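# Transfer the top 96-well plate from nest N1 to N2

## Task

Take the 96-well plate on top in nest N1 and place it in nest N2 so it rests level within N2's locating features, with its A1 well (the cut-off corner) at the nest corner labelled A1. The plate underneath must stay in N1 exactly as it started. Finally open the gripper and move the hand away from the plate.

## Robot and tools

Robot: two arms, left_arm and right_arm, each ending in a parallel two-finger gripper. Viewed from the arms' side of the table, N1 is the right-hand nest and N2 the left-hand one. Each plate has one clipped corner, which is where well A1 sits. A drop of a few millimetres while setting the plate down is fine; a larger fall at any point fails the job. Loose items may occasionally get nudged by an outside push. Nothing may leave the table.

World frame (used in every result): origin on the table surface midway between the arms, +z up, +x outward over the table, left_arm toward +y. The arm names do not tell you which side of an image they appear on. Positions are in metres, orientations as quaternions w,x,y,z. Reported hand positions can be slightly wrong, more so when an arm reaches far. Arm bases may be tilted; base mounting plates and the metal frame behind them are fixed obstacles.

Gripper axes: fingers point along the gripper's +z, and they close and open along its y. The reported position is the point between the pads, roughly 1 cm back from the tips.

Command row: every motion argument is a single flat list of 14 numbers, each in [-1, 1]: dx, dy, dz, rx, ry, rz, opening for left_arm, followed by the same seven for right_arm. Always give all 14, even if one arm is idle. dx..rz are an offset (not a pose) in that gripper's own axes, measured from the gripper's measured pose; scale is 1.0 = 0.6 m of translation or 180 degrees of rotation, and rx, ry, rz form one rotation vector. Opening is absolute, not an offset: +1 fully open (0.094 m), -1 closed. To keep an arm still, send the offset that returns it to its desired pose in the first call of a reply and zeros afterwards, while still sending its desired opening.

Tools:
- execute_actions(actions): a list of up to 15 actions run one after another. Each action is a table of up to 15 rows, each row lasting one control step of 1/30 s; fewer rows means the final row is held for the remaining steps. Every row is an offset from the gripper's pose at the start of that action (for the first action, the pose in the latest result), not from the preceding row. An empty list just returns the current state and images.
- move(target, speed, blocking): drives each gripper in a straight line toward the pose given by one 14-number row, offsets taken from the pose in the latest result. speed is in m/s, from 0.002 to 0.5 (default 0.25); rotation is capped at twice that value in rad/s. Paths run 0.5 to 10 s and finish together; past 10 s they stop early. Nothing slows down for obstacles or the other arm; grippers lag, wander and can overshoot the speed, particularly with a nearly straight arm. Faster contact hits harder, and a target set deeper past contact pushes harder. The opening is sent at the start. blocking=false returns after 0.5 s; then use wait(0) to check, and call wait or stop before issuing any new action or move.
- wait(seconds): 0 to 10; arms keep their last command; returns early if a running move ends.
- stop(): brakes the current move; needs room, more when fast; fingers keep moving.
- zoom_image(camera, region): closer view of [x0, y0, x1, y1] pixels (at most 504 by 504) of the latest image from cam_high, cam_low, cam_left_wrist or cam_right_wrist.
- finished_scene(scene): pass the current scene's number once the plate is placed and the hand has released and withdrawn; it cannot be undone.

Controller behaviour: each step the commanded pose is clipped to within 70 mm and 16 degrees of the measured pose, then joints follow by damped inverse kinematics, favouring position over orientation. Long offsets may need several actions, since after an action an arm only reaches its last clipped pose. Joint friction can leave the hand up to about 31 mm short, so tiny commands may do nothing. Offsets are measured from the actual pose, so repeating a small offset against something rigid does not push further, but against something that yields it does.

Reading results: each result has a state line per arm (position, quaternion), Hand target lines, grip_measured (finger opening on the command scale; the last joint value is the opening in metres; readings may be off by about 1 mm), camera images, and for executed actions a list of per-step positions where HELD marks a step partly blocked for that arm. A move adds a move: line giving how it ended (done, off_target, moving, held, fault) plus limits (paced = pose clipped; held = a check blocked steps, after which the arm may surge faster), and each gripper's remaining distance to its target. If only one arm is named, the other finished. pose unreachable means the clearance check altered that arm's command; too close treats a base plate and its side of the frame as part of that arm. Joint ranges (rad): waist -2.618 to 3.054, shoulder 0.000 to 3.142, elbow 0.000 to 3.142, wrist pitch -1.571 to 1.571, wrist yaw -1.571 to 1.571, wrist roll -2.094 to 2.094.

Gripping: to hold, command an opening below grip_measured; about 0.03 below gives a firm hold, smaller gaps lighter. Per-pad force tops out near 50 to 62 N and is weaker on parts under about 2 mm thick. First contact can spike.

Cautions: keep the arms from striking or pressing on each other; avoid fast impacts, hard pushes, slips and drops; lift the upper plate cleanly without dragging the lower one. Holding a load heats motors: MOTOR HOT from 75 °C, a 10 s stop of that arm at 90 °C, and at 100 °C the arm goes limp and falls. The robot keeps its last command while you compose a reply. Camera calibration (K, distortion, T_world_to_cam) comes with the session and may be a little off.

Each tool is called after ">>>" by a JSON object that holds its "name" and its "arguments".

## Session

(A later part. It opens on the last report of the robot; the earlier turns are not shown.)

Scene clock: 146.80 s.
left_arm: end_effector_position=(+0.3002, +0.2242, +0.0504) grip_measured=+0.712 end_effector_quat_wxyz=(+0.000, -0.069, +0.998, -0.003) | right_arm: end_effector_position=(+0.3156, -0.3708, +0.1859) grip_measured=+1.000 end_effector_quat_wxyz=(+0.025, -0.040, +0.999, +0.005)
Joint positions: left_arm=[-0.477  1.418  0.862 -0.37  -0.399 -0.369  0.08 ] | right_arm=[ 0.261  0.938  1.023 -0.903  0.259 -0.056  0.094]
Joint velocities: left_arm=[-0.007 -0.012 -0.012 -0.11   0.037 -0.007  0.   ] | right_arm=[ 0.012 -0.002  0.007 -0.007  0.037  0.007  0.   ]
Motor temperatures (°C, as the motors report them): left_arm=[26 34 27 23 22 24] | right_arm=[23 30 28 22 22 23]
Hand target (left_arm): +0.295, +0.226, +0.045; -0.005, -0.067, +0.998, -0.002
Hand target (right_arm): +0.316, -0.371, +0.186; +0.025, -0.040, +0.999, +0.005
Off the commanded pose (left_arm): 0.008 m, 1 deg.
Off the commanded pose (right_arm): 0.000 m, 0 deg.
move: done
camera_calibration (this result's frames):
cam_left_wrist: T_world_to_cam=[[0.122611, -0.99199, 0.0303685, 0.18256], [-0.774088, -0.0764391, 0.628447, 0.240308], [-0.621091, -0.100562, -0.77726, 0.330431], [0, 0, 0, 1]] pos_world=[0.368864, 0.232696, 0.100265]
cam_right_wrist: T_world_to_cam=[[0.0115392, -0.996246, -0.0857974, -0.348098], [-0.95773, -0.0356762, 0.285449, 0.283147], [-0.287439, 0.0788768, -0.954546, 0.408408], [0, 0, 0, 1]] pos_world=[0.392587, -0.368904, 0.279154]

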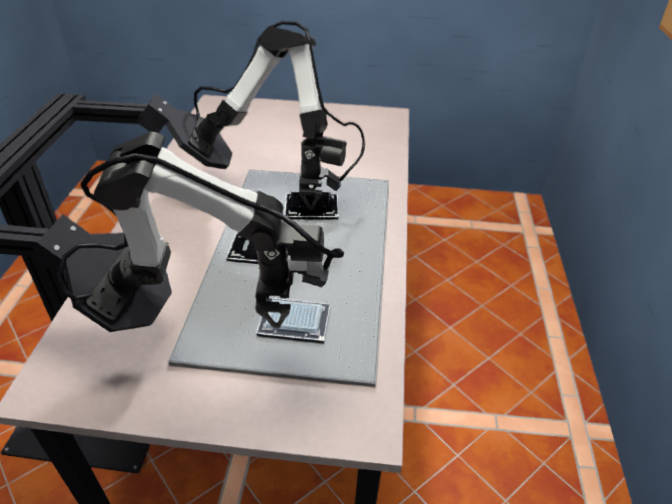

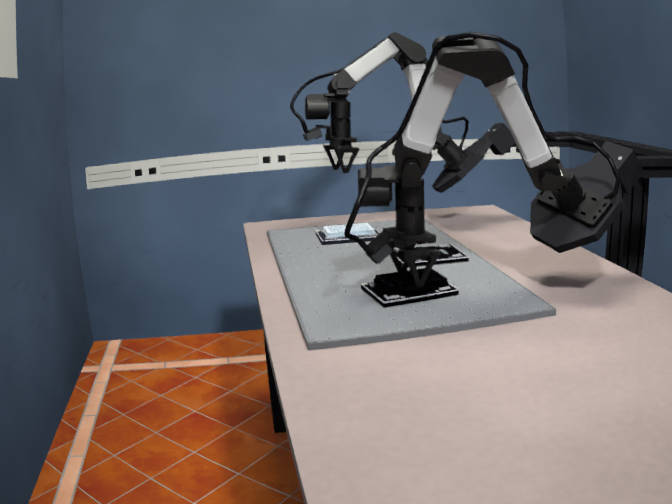

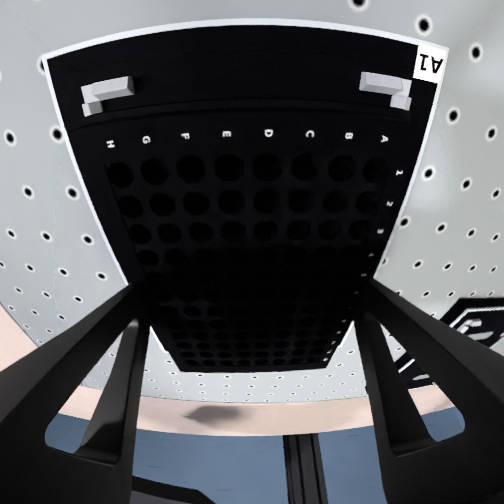

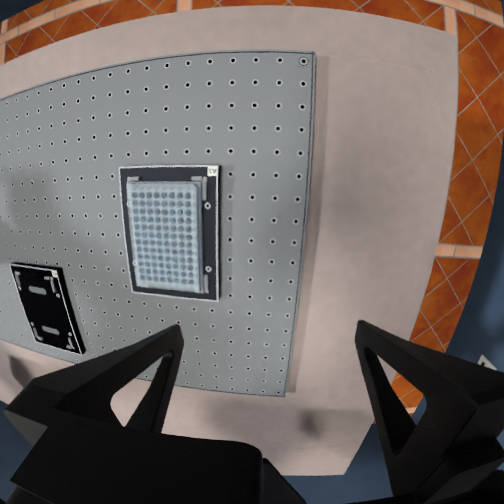

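>>> {"name": "execute_actions", "arguments": {"actions": [[[0.012,0.0046,0.016,0,0.005,0.002,0.69,0,0,0,0,0,0,1],[0.012,0.0046,0.02,0,0.005,0.002,0.69,0,0,0,0,0,0,1],[0.008,0.0046,0.024,0,0.004,0.0015,0.69,0,0,0,0,0,0,1],[0.004,0.0046,0.024,0,0.003,0.0013,0.69,0,0,0,0,0,0,1]]]}}

>>> {"name": "zoom_image", "arguments": {"camera": "cam_low", "region": [355, 240, 465, 315]}}

Scene clock: 159.03 s.
left_arm: end_effector_position=(+0.3025, +0.2245, +0.0444) grip_measured=+0.712 end_effector_quat_wxyz=(+0.003, -0.070, +0.998, -0.005) | right_arm: end_effector_position=(+0.3156, -0.3708, +0.1859) grip_measured=+1.000 end_effector_quat_wxyz=(+0.025, -0.040, +0.999, +0.005)
Joint positions: left_arm=[-0.464  1.437  0.862 -0.341 -0.39  -0.357  0.08 ] | right_arm=[ 0.261  0.938  1.023 -0.903  0.259 -0.056  0.094]
Joint velocities: left_arm=[-0.002  0.027 -0.027  0.007 -0.037 -0.007  0.   ] | right_arm=[-0.027 -0.007  0.012 -0.095 -0.051 -0.066  0.   ]
Motor temperatures (°C, as the motors report them): left_arm=[26 33 27 23 22 24] | right_arm=[22 30 28 22 22 23]
Hand target (left_arm): +0.298, +0.227, +0.036; -0.004, -0.067, +0.998, -0.004
Hand target (right_arm): +0.316, -0.371, +0.186; +0.025, -0.040, +0.999, +0.005
Off the commanded pose (left_arm): 0.010 m, 1 deg.
Off the commanded pose (right_arm): 0.000 m, 0 deg.
Step readings (end_effector_position):
0: left_arm (+0.3002, +0.2242, +0.0504) | right_arm (+0.3156, -0.3708, +0.1859)
1: left_arm (+0.3005, +0.2242, +0.0503) | right_arm (+0.3156, -0.3708, +0.1859)
2: left_arm (+0.3009, +0.2243, +0.0498) | right_arm (+0.3156, -0.3708, +0.1859)
4: left_arm (+0.3017, +0.2250, +0.0467) | right_arm (+0.3156, -0.3708, +0.1859)
8: left_arm (+0.3025, +0.2245, +0.0444) | right_arm (+0.3156, -0.3708, +0.1859)
15: end_effector_position above
camera_calibration (this result's frames):
cam_left_wrist: T_world_to_cam=[[0.123435, -0.991798, 0.0331675, 0.182367], [-0.777179, -0.0758331, 0.624694, 0.2468], [-0.617055, -0.102886, -0.780165, 0.326634], [0, 0, 0, 1]] pos_world=[0.370849, 0.233193, 0.0946055]
cam_right_wrist: T_world_to_cam=[[0.0115392, -0.996246, -0.0857974, -0.348098], [-0.95773, -0.0356762, 0.285449, 0.283147], [-0.287439, 0.0788768, -0.954546, 0.408408], [0, 0, 0, 1]] pos_world=[0.392587, -0.368904, 0.279154]

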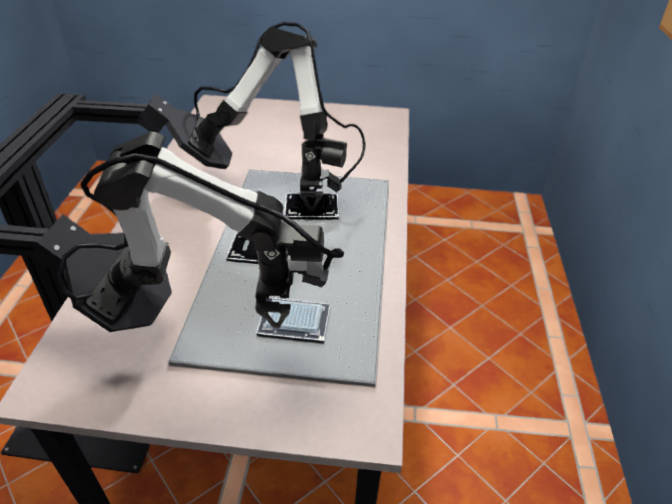

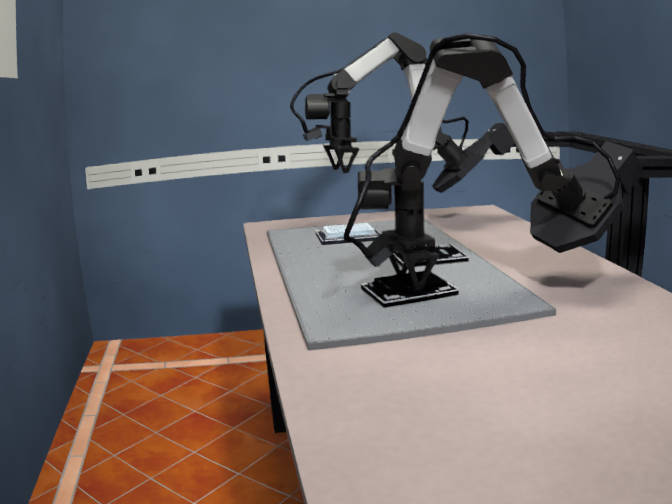

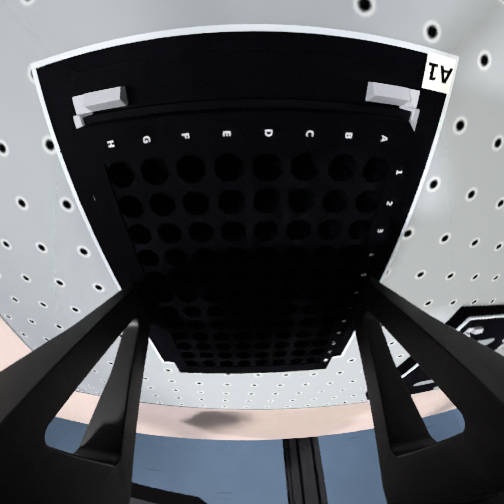

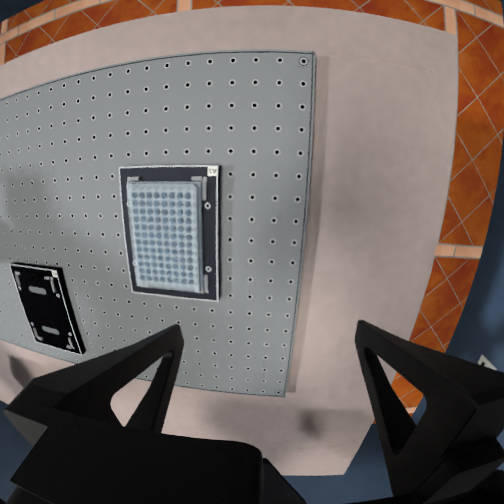

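Region (355, 240, 465, 315) of cam_low's 672x504 image, scaled by 4.582, with more detail than that image has; it fills the top 344 rows of this view, and the rest is white.

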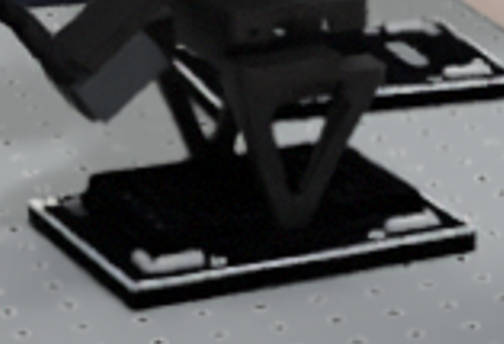

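>>> {"name": "zoom_image", "arguments": {"camera": "cam_left_wrist", "region": [50, 50, 160, 150]}}

>>> {"name": "zoom_image", "arguments": {"camera": "cam_left_wrist", "region": [330, 45, 440, 145]}}

Region (50, 50, 160, 150) of cam_left_wrist's 504x504 image, scaled by 4.582, with more detail than that image has; it fills the top 458 rows of this view, and the rest is white.

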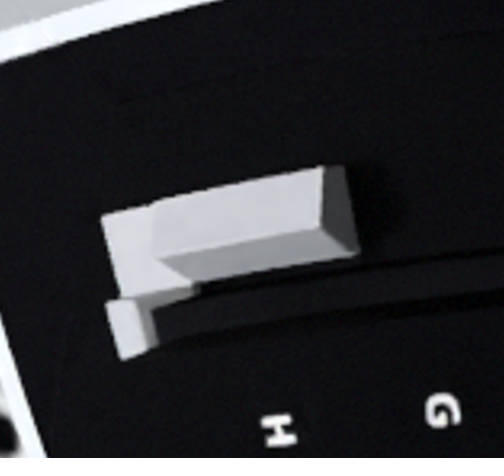

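Region (330, 45, 440, 145) of cam_left_wrist's 504x504 image, scaled by 4.582, with more detail than that image has; it fills the top 458 rows of this view, and the rest is white.

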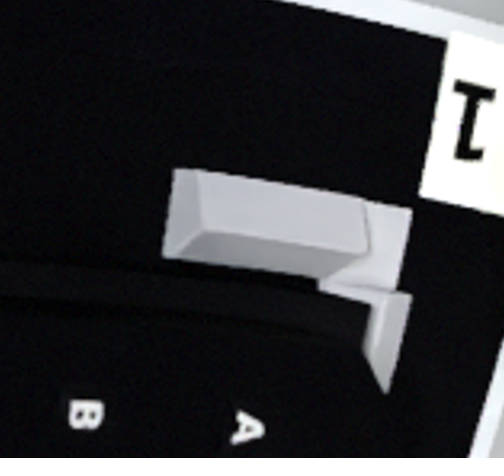

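>>> {"name": "execute_actions", "arguments": {"actions": [[[0.012,0.006,0.018,0,0.006,0.002,0.69,0,0,0,0,0,0,1],[0.012,0.006,0.022,0,0.006,0.002,0.69,0,0,0,0,0,0,1],[0.009,0.006,0.022,0,0.005,0.002,0.69,0,0,0,0,0,0,1],[0.0068,0.006,0.022,0,0.0045,0.002,0.69,0,0,0,0,0,0,1]]]}}

>>> {"name": "zoom_image", "arguments": {"camera": "cam_left_wrist", "region": [50, 50, 160, 150]}}

>>> {"name": "zoom_image", "arguments": {"camera": "cam_left_wrist", "region": [330, 45, 440, 145]}}

Scene clock: 166.33 s.
left_arm: end_effector_position=(+0.3026, +0.2246, +0.0442) grip_measured=+0.712 end_effector_quat_wxyz=(+0.003, -0.070, +0.998, -0.005) | right_arm: end_effector_position=(+0.3156, -0.3708, +0.1859) grip_measured=+1.000 end_effector_quat_wxyz=(+0.025, -0.040, +0.999, +0.005)
Joint positions: left_arm=[-0.463  1.437  0.862 -0.34  -0.387 -0.355  0.08 ] | right_arm=[ 0.261  0.938  1.023 -0.903  0.259 -0.056  0.094]
Joint velocities: left_arm=[-0.012 -0.012  0.002 -0.066  0.037  0.022  0.   ] | right_arm=[-0.002 -0.002 -0.007 -0.022  0.066 -0.037  0.   ]
Motor temperatures (°C, as the motors report them): left_arm=[26 32 27 23 22 24] | right_arm=[22 30 28 22 22 23]
Hand target (left_arm): +0.298, +0.228, +0.032; -0.004, -0.067, +0.998, -0.005
Hand target (right_arm): +0.316, -0.371, +0.186; +0.025, -0.040, +0.999, +0.005
Off the commanded pose (left_arm): 0.014 m, 1 deg.
Off the commanded pose (right_arm): 0.000 m, 0 deg.
Step readings (end_effector_position):
0: left_arm (+0.3025, +0.2245, +0.0444) | right_arm (+0.3156, -0.3708, +0.1859)
1: left_arm (+0.3026, +0.2245, +0.0444) | right_arm (+0.3156, -0.3708, +0.1859)
2: left_arm (+0.3027, +0.2247, +0.0443) | right_arm (+0.3156, -0.3708, +0.1859)
4: left_arm (+0.3026, +0.2247, +0.0442) | right_arm (+0.3156, -0.3708, +0.1859)
8: left_arm (+0.3026, +0.2246, +0.0442) | right_arm (+0.3156, -0.3708, +0.1859)
15: end_effector_position above
camera_calibration (this result's frames):
cam_left_wrist: T_world_to_cam=[[0.122835, -0.99181, 0.0349899, 0.182588], [-0.777055, -0.0741869, 0.625045, 0.246594], [-0.61733, -0.103966, -0.779804, 0.326874], [0, 0, 0, 1]] pos_world=[0.370978, 0.233371, 0.0943764]
cam_right_wrist: T_world_to_cam=[[0.0115392, -0.996246, -0.0857974, -0.348098], [-0.95773, -0.0356762, 0.285449, 0.283147], [-0.287439, 0.0788768, -0.954546, 0.408408], [0, 0, 0, 1]] pos_world=[0.392587, -0.368904, 0.279154]

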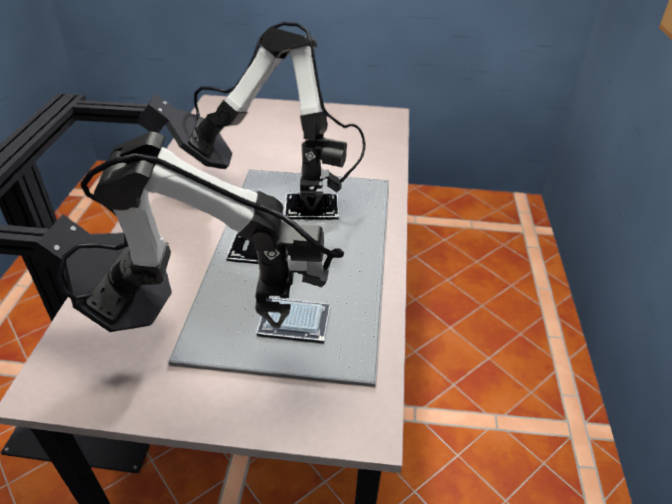

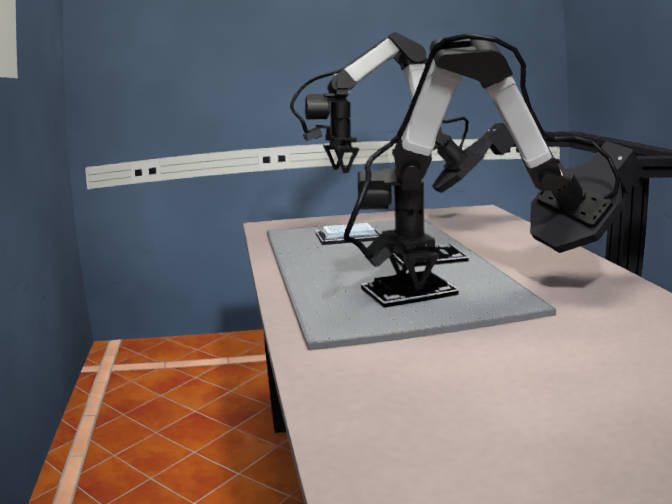

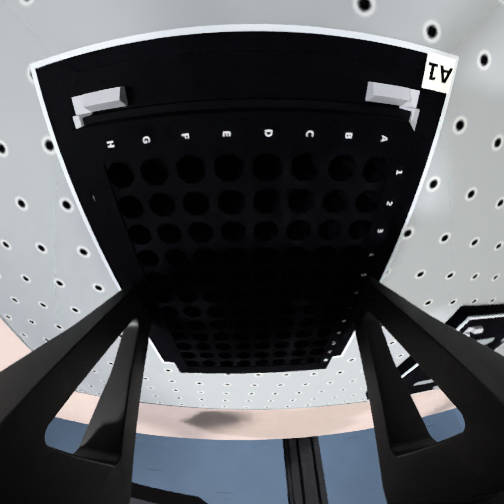

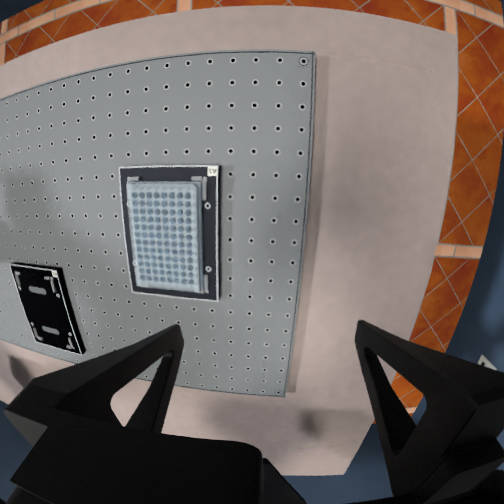

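Region (50, 50, 160, 150) of cam_left_wrist's 504x504 image, scaled by 4.582, with more detail than that image has; it fills the top 458 rows of this view, and the rest is white.

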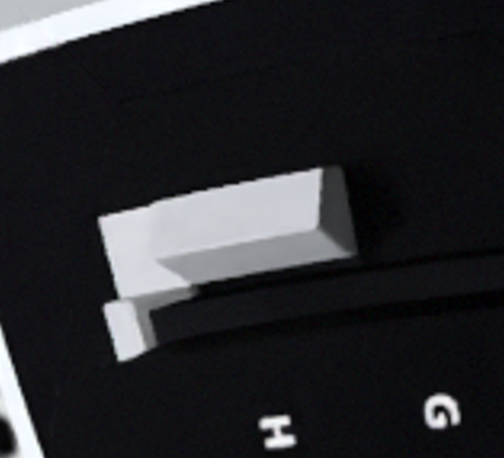

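Region (330, 45, 440, 145) of cam_left_wrist's 504x504 image, scaled by 4.582, with more detail than that image has; it fills the top 458 rows of this view, and the rest is white.

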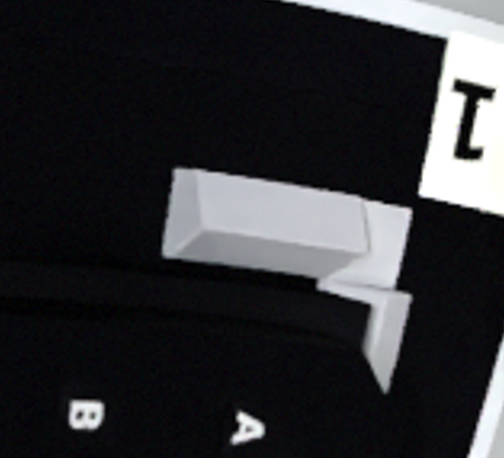

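>>> {"name": "execute_actions", "arguments": {"actions": [[[0,0,0,0,0,0,0.69,0,0,0,0,0,0,1],[0,0,0,0,0,0,0.69,0,0,0,0,0,0,1],[0,0,0,0,0,0,0.72,0,0,0,0,0,0,1],[0,0,0,0,0,0,0.74,0,0,0,0,0,0,1],[0,0,0,0,0,0,0.76,0,0,0,0,0,0,1],[0,0,0,0,0,0,0.8,0,0,0,0,0,0,1],[0,0,0,0,0,0,1,0,0,0,0,0,0,1]]]}}

>>> {"name": "zoom_image", "arguments": {"camera": "cam_left_wrist", "region": [50, 50, 160, 150]}}

>>> {"name": "zoom_image", "arguments": {"camera": "cam_left_wrist", "region": [330, 45, 440, 145]}}

>>> {"name": "move", "arguments": {"target": [0,0,-0.2,0,0,0,1,0,0,0,0,0,0,1], "speed": 0.12}}

>>> {"name": "zoom_image", "arguments": {"camera": "cam_low", "region": [355, 240, 465, 315]}}

>>> {"name": "zoom_image", "arguments": {"camera": "cam_high", "region": [275, 180, 350, 230]}}

>>> {"name": "zoom_image", "arguments": {"camera": "cam_left_wrist", "region": [130, 30, 370, 270]}}

Scene clock: 176.67 s.
left_arm: end_effector_position=(+0.3024, +0.2247, +0.0442) grip_measured=+1.000 end_effector_quat_wxyz=(+0.002, -0.069, +0.998, -0.005) | right_arm: end_effector_position=(+0.3156, -0.3708, +0.1859) grip_measured=+1.000 end_effector_quat_wxyz=(+0.025, -0.040, +0.999, +0.005)
Joint positions: left_arm=[-0.463  1.437  0.862 -0.341 -0.387 -0.355  0.094] | right_arm=[ 0.261  0.938  1.023 -0.903  0.259 -0.056  0.094]
Joint velocities: left_arm=[-0.002 -0.002 -0.007 -0.051  0.007 -0.007  0.   ] | right_arm=[-0.007  0.002  0.007 -0.051 -0.022  0.007  0.   ]
Motor temperatures (°C, as the motors report them): left_arm=[25 31 26 23 22 24] | right_arm=[22 30 29 22 22 23]
Hand target (left_arm): +0.303, +0.225, +0.044; +0.003, -0.069, +0.998, -0.005
Hand target (right_arm): +0.316, -0.371, +0.186; +0.025, -0.040, +0.999, +0.005
Off the commanded pose (left_arm): 0.000 m, 0 deg.
Off the commanded pose (right_arm): 0.000 m, 0 deg.
Step readings (end_effector_position):
0: left_arm (+0.3026, +0.2246, +0.0442) | right_arm (+0.3156, -0.3708, +0.1859)
1: left_arm (+0.3024, +0.2247, +0.0442) | right_arm (+0.3156, -0.3708, +0.1859)
2: left_arm (+0.3023, +0.2247, +0.0442) | right_arm (+0.3156, -0.3708, +0.1859)
4: left_arm (+0.3023, +0.2247, +0.0442) | right_arm (+0.3156, -0.3708, +0.1859)
8: left_arm (+0.3024, +0.2247, +0.0442) | right_arm (+0.3156, -0.3708, +0.1859)
15: end_effector_position above
camera_calibration (this result's frames):
cam_left_wrist: T_world_to_cam=[[0.122567, -0.991852, 0.0347536, 0.182748], [-0.776648, -0.0740541, 0.625567, 0.246287], [-0.617896, -0.103665, -0.779396, 0.326855], [0, 0, 0, 1]] pos_world=[0.370842, 0.233381, 0.0943293]
cam_right_wrist: T_world_to_cam=[[0.0115392, -0.996246, -0.0857974, -0.348098], [-0.95773, -0.0356762, 0.285449, 0.283147], [-0.287439, 0.0788768, -0.954546, 0.408408], [0, 0, 0, 1]] pos_world=[0.392587, -0.368904, 0.279154]

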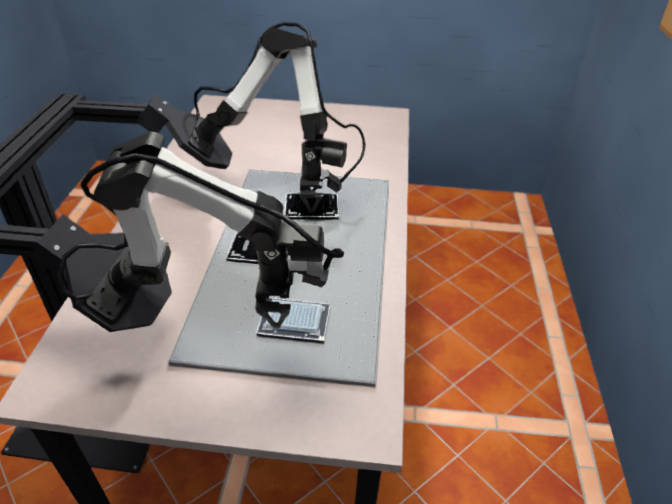

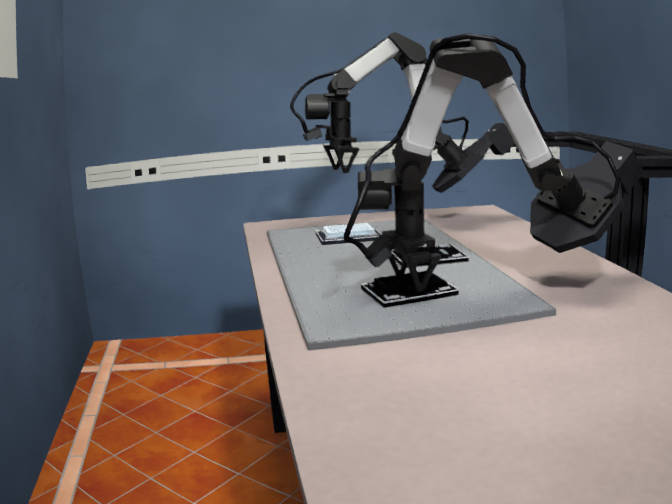

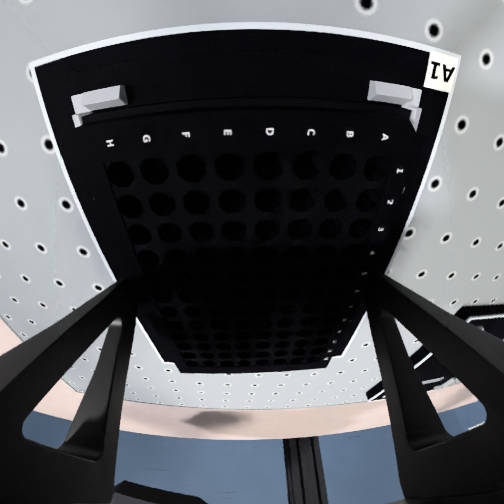

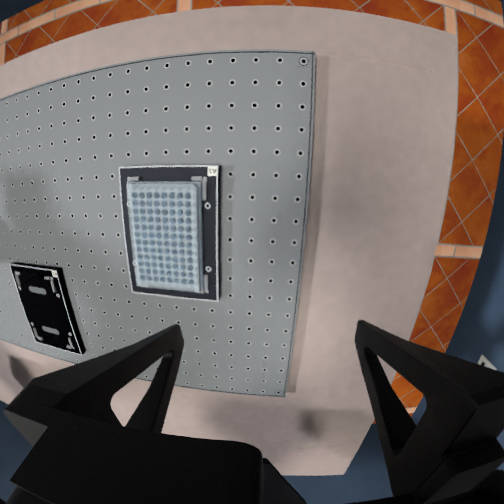

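Region (50, 50, 160, 150) of cam_left_wrist's 504x504 image, scaled by 4.582, with more detail than that image has; it fills the top 458 rows of this view, and the rest is white.

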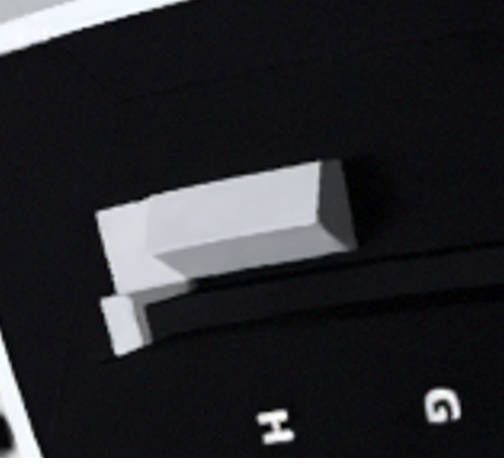

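Region (330, 45, 440, 145) of cam_left_wrist's 504x504 image, scaled by 4.582, with more detail than that image has; it fills the top 458 rows of this view, and the rest is white.

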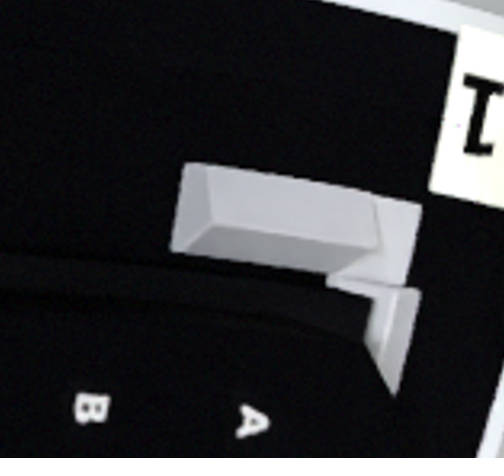

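Scene clock: 178.30 s.
left_arm: end_effector_position=(+0.2944, +0.2271, +0.1555) grip_measured=+1.000 end_effector_quat_wxyz=(-0.008, -0.065, +0.998, -0.001) | right_arm: end_effector_position=(+0.3156, -0.3708, +0.1859) grip_measured=+1.000 end_effector_quat_wxyz=(+0.025, -0.040, +0.999, +0.005)
Joint positions: left_arm=[-0.67   1.17   1.007 -0.86  -0.504 -0.547  0.094] | right_arm=[ 0.261  0.938  1.023 -0.903  0.259 -0.056  0.094]
Joint velocities: left_arm=[-0.022 -0.007 -0.012 -0.051  0.007  0.037  0.   ] | right_arm=[-0.002 -0.007 -0.002 -0.022  0.007  0.066  0.   ]
Motor temperatures (°C, as the motors report them): left_arm=[25 31 27 23 22 24] | right_arm=[22 30 29 22 22 23]
Hand target (left_arm): +0.300, +0.227, +0.164; +0.002, -0.070, +0.998, -0.006
Hand target (right_arm): +0.316, -0.371, +0.186; +0.025, -0.040, +0.999, +0.005
Off the commanded pose (left_arm): 0.011 m, 1 deg.
Off the commanded pose (right_arm): 0.000 m, 0 deg.
move: off_target (left_arm)
camera_calibration (this result's frames):
cam_left_wrist: T_world_to_cam=[[0.114388, -0.993106, 0.0256307, 0.186422], [-0.763626, -0.0713944, 0.641699, 0.16371], [-0.635445, -0.0929747, -0.766528, 0.409634], [0, 0, 0, 1]] pos_world=[0.363989, 0.234911, 0.204165]
cam_right_wrist: T_world_to_cam=[[0.0115392, -0.996246, -0.0857974, -0.348098], [-0.95773, -0.0356762, 0.285449, 0.283147], [-0.287439, 0.0788768, -0.954546, 0.408408], [0, 0, 0, 1]] pos_world=[0.392587, -0.368904, 0.279154]

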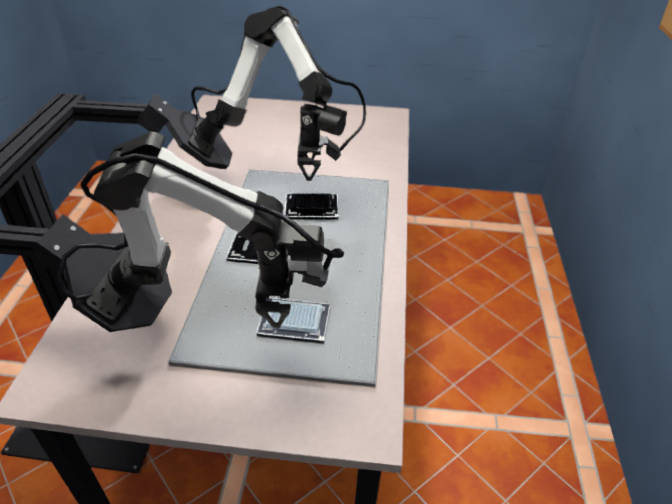

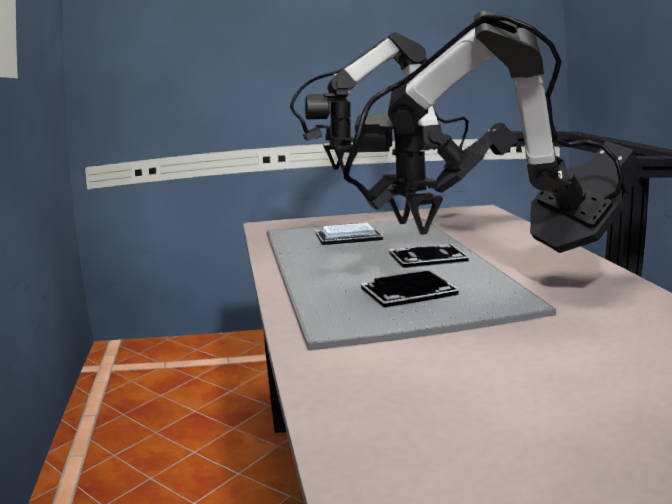

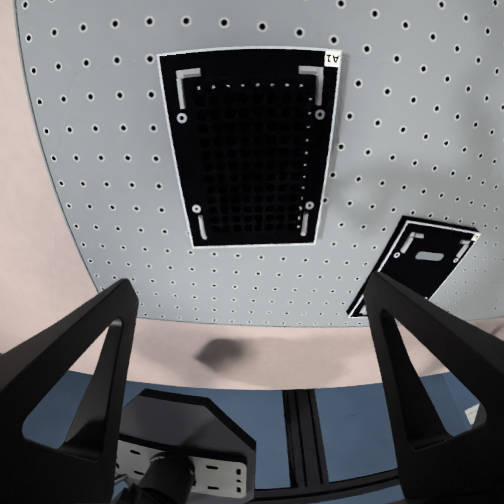

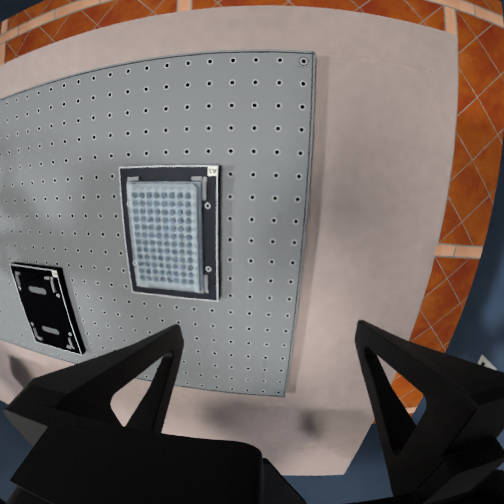

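Region (355, 240, 465, 315) of cam_low's 672x504 image, scaled by 4.582, with more detail than that image has; it fills the top 344 rows of this view, and the rest is white.

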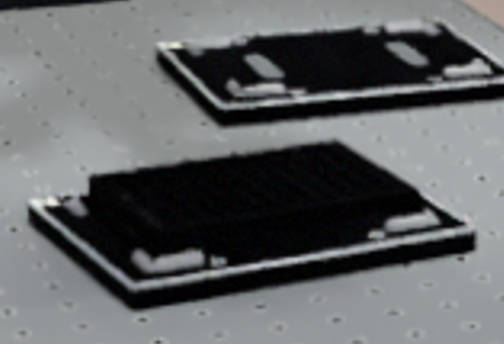

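Region (275, 180, 350, 230) of cam_high's 672x504 image, scaled by 6.720, with more detail than that image has.

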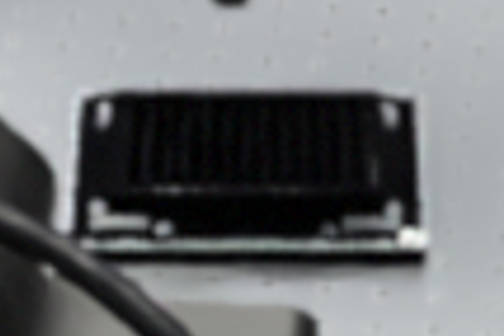

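Region (130, 30, 370, 270) of cam_left_wrist's 504x504 image, scaled by 2.100, with more detail than that image has.

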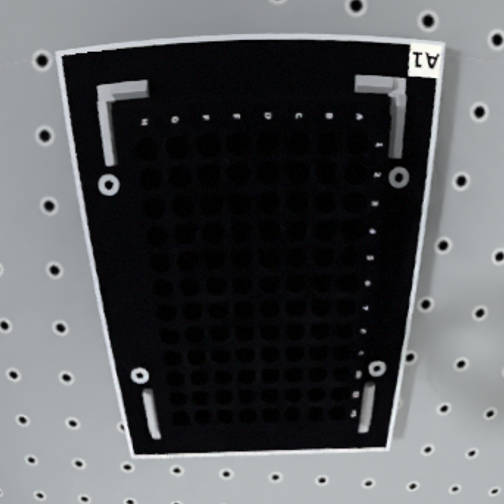

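>>> {"name": "finished_scene", "arguments": {"scene": 1}}

The scene is finished: the task was done.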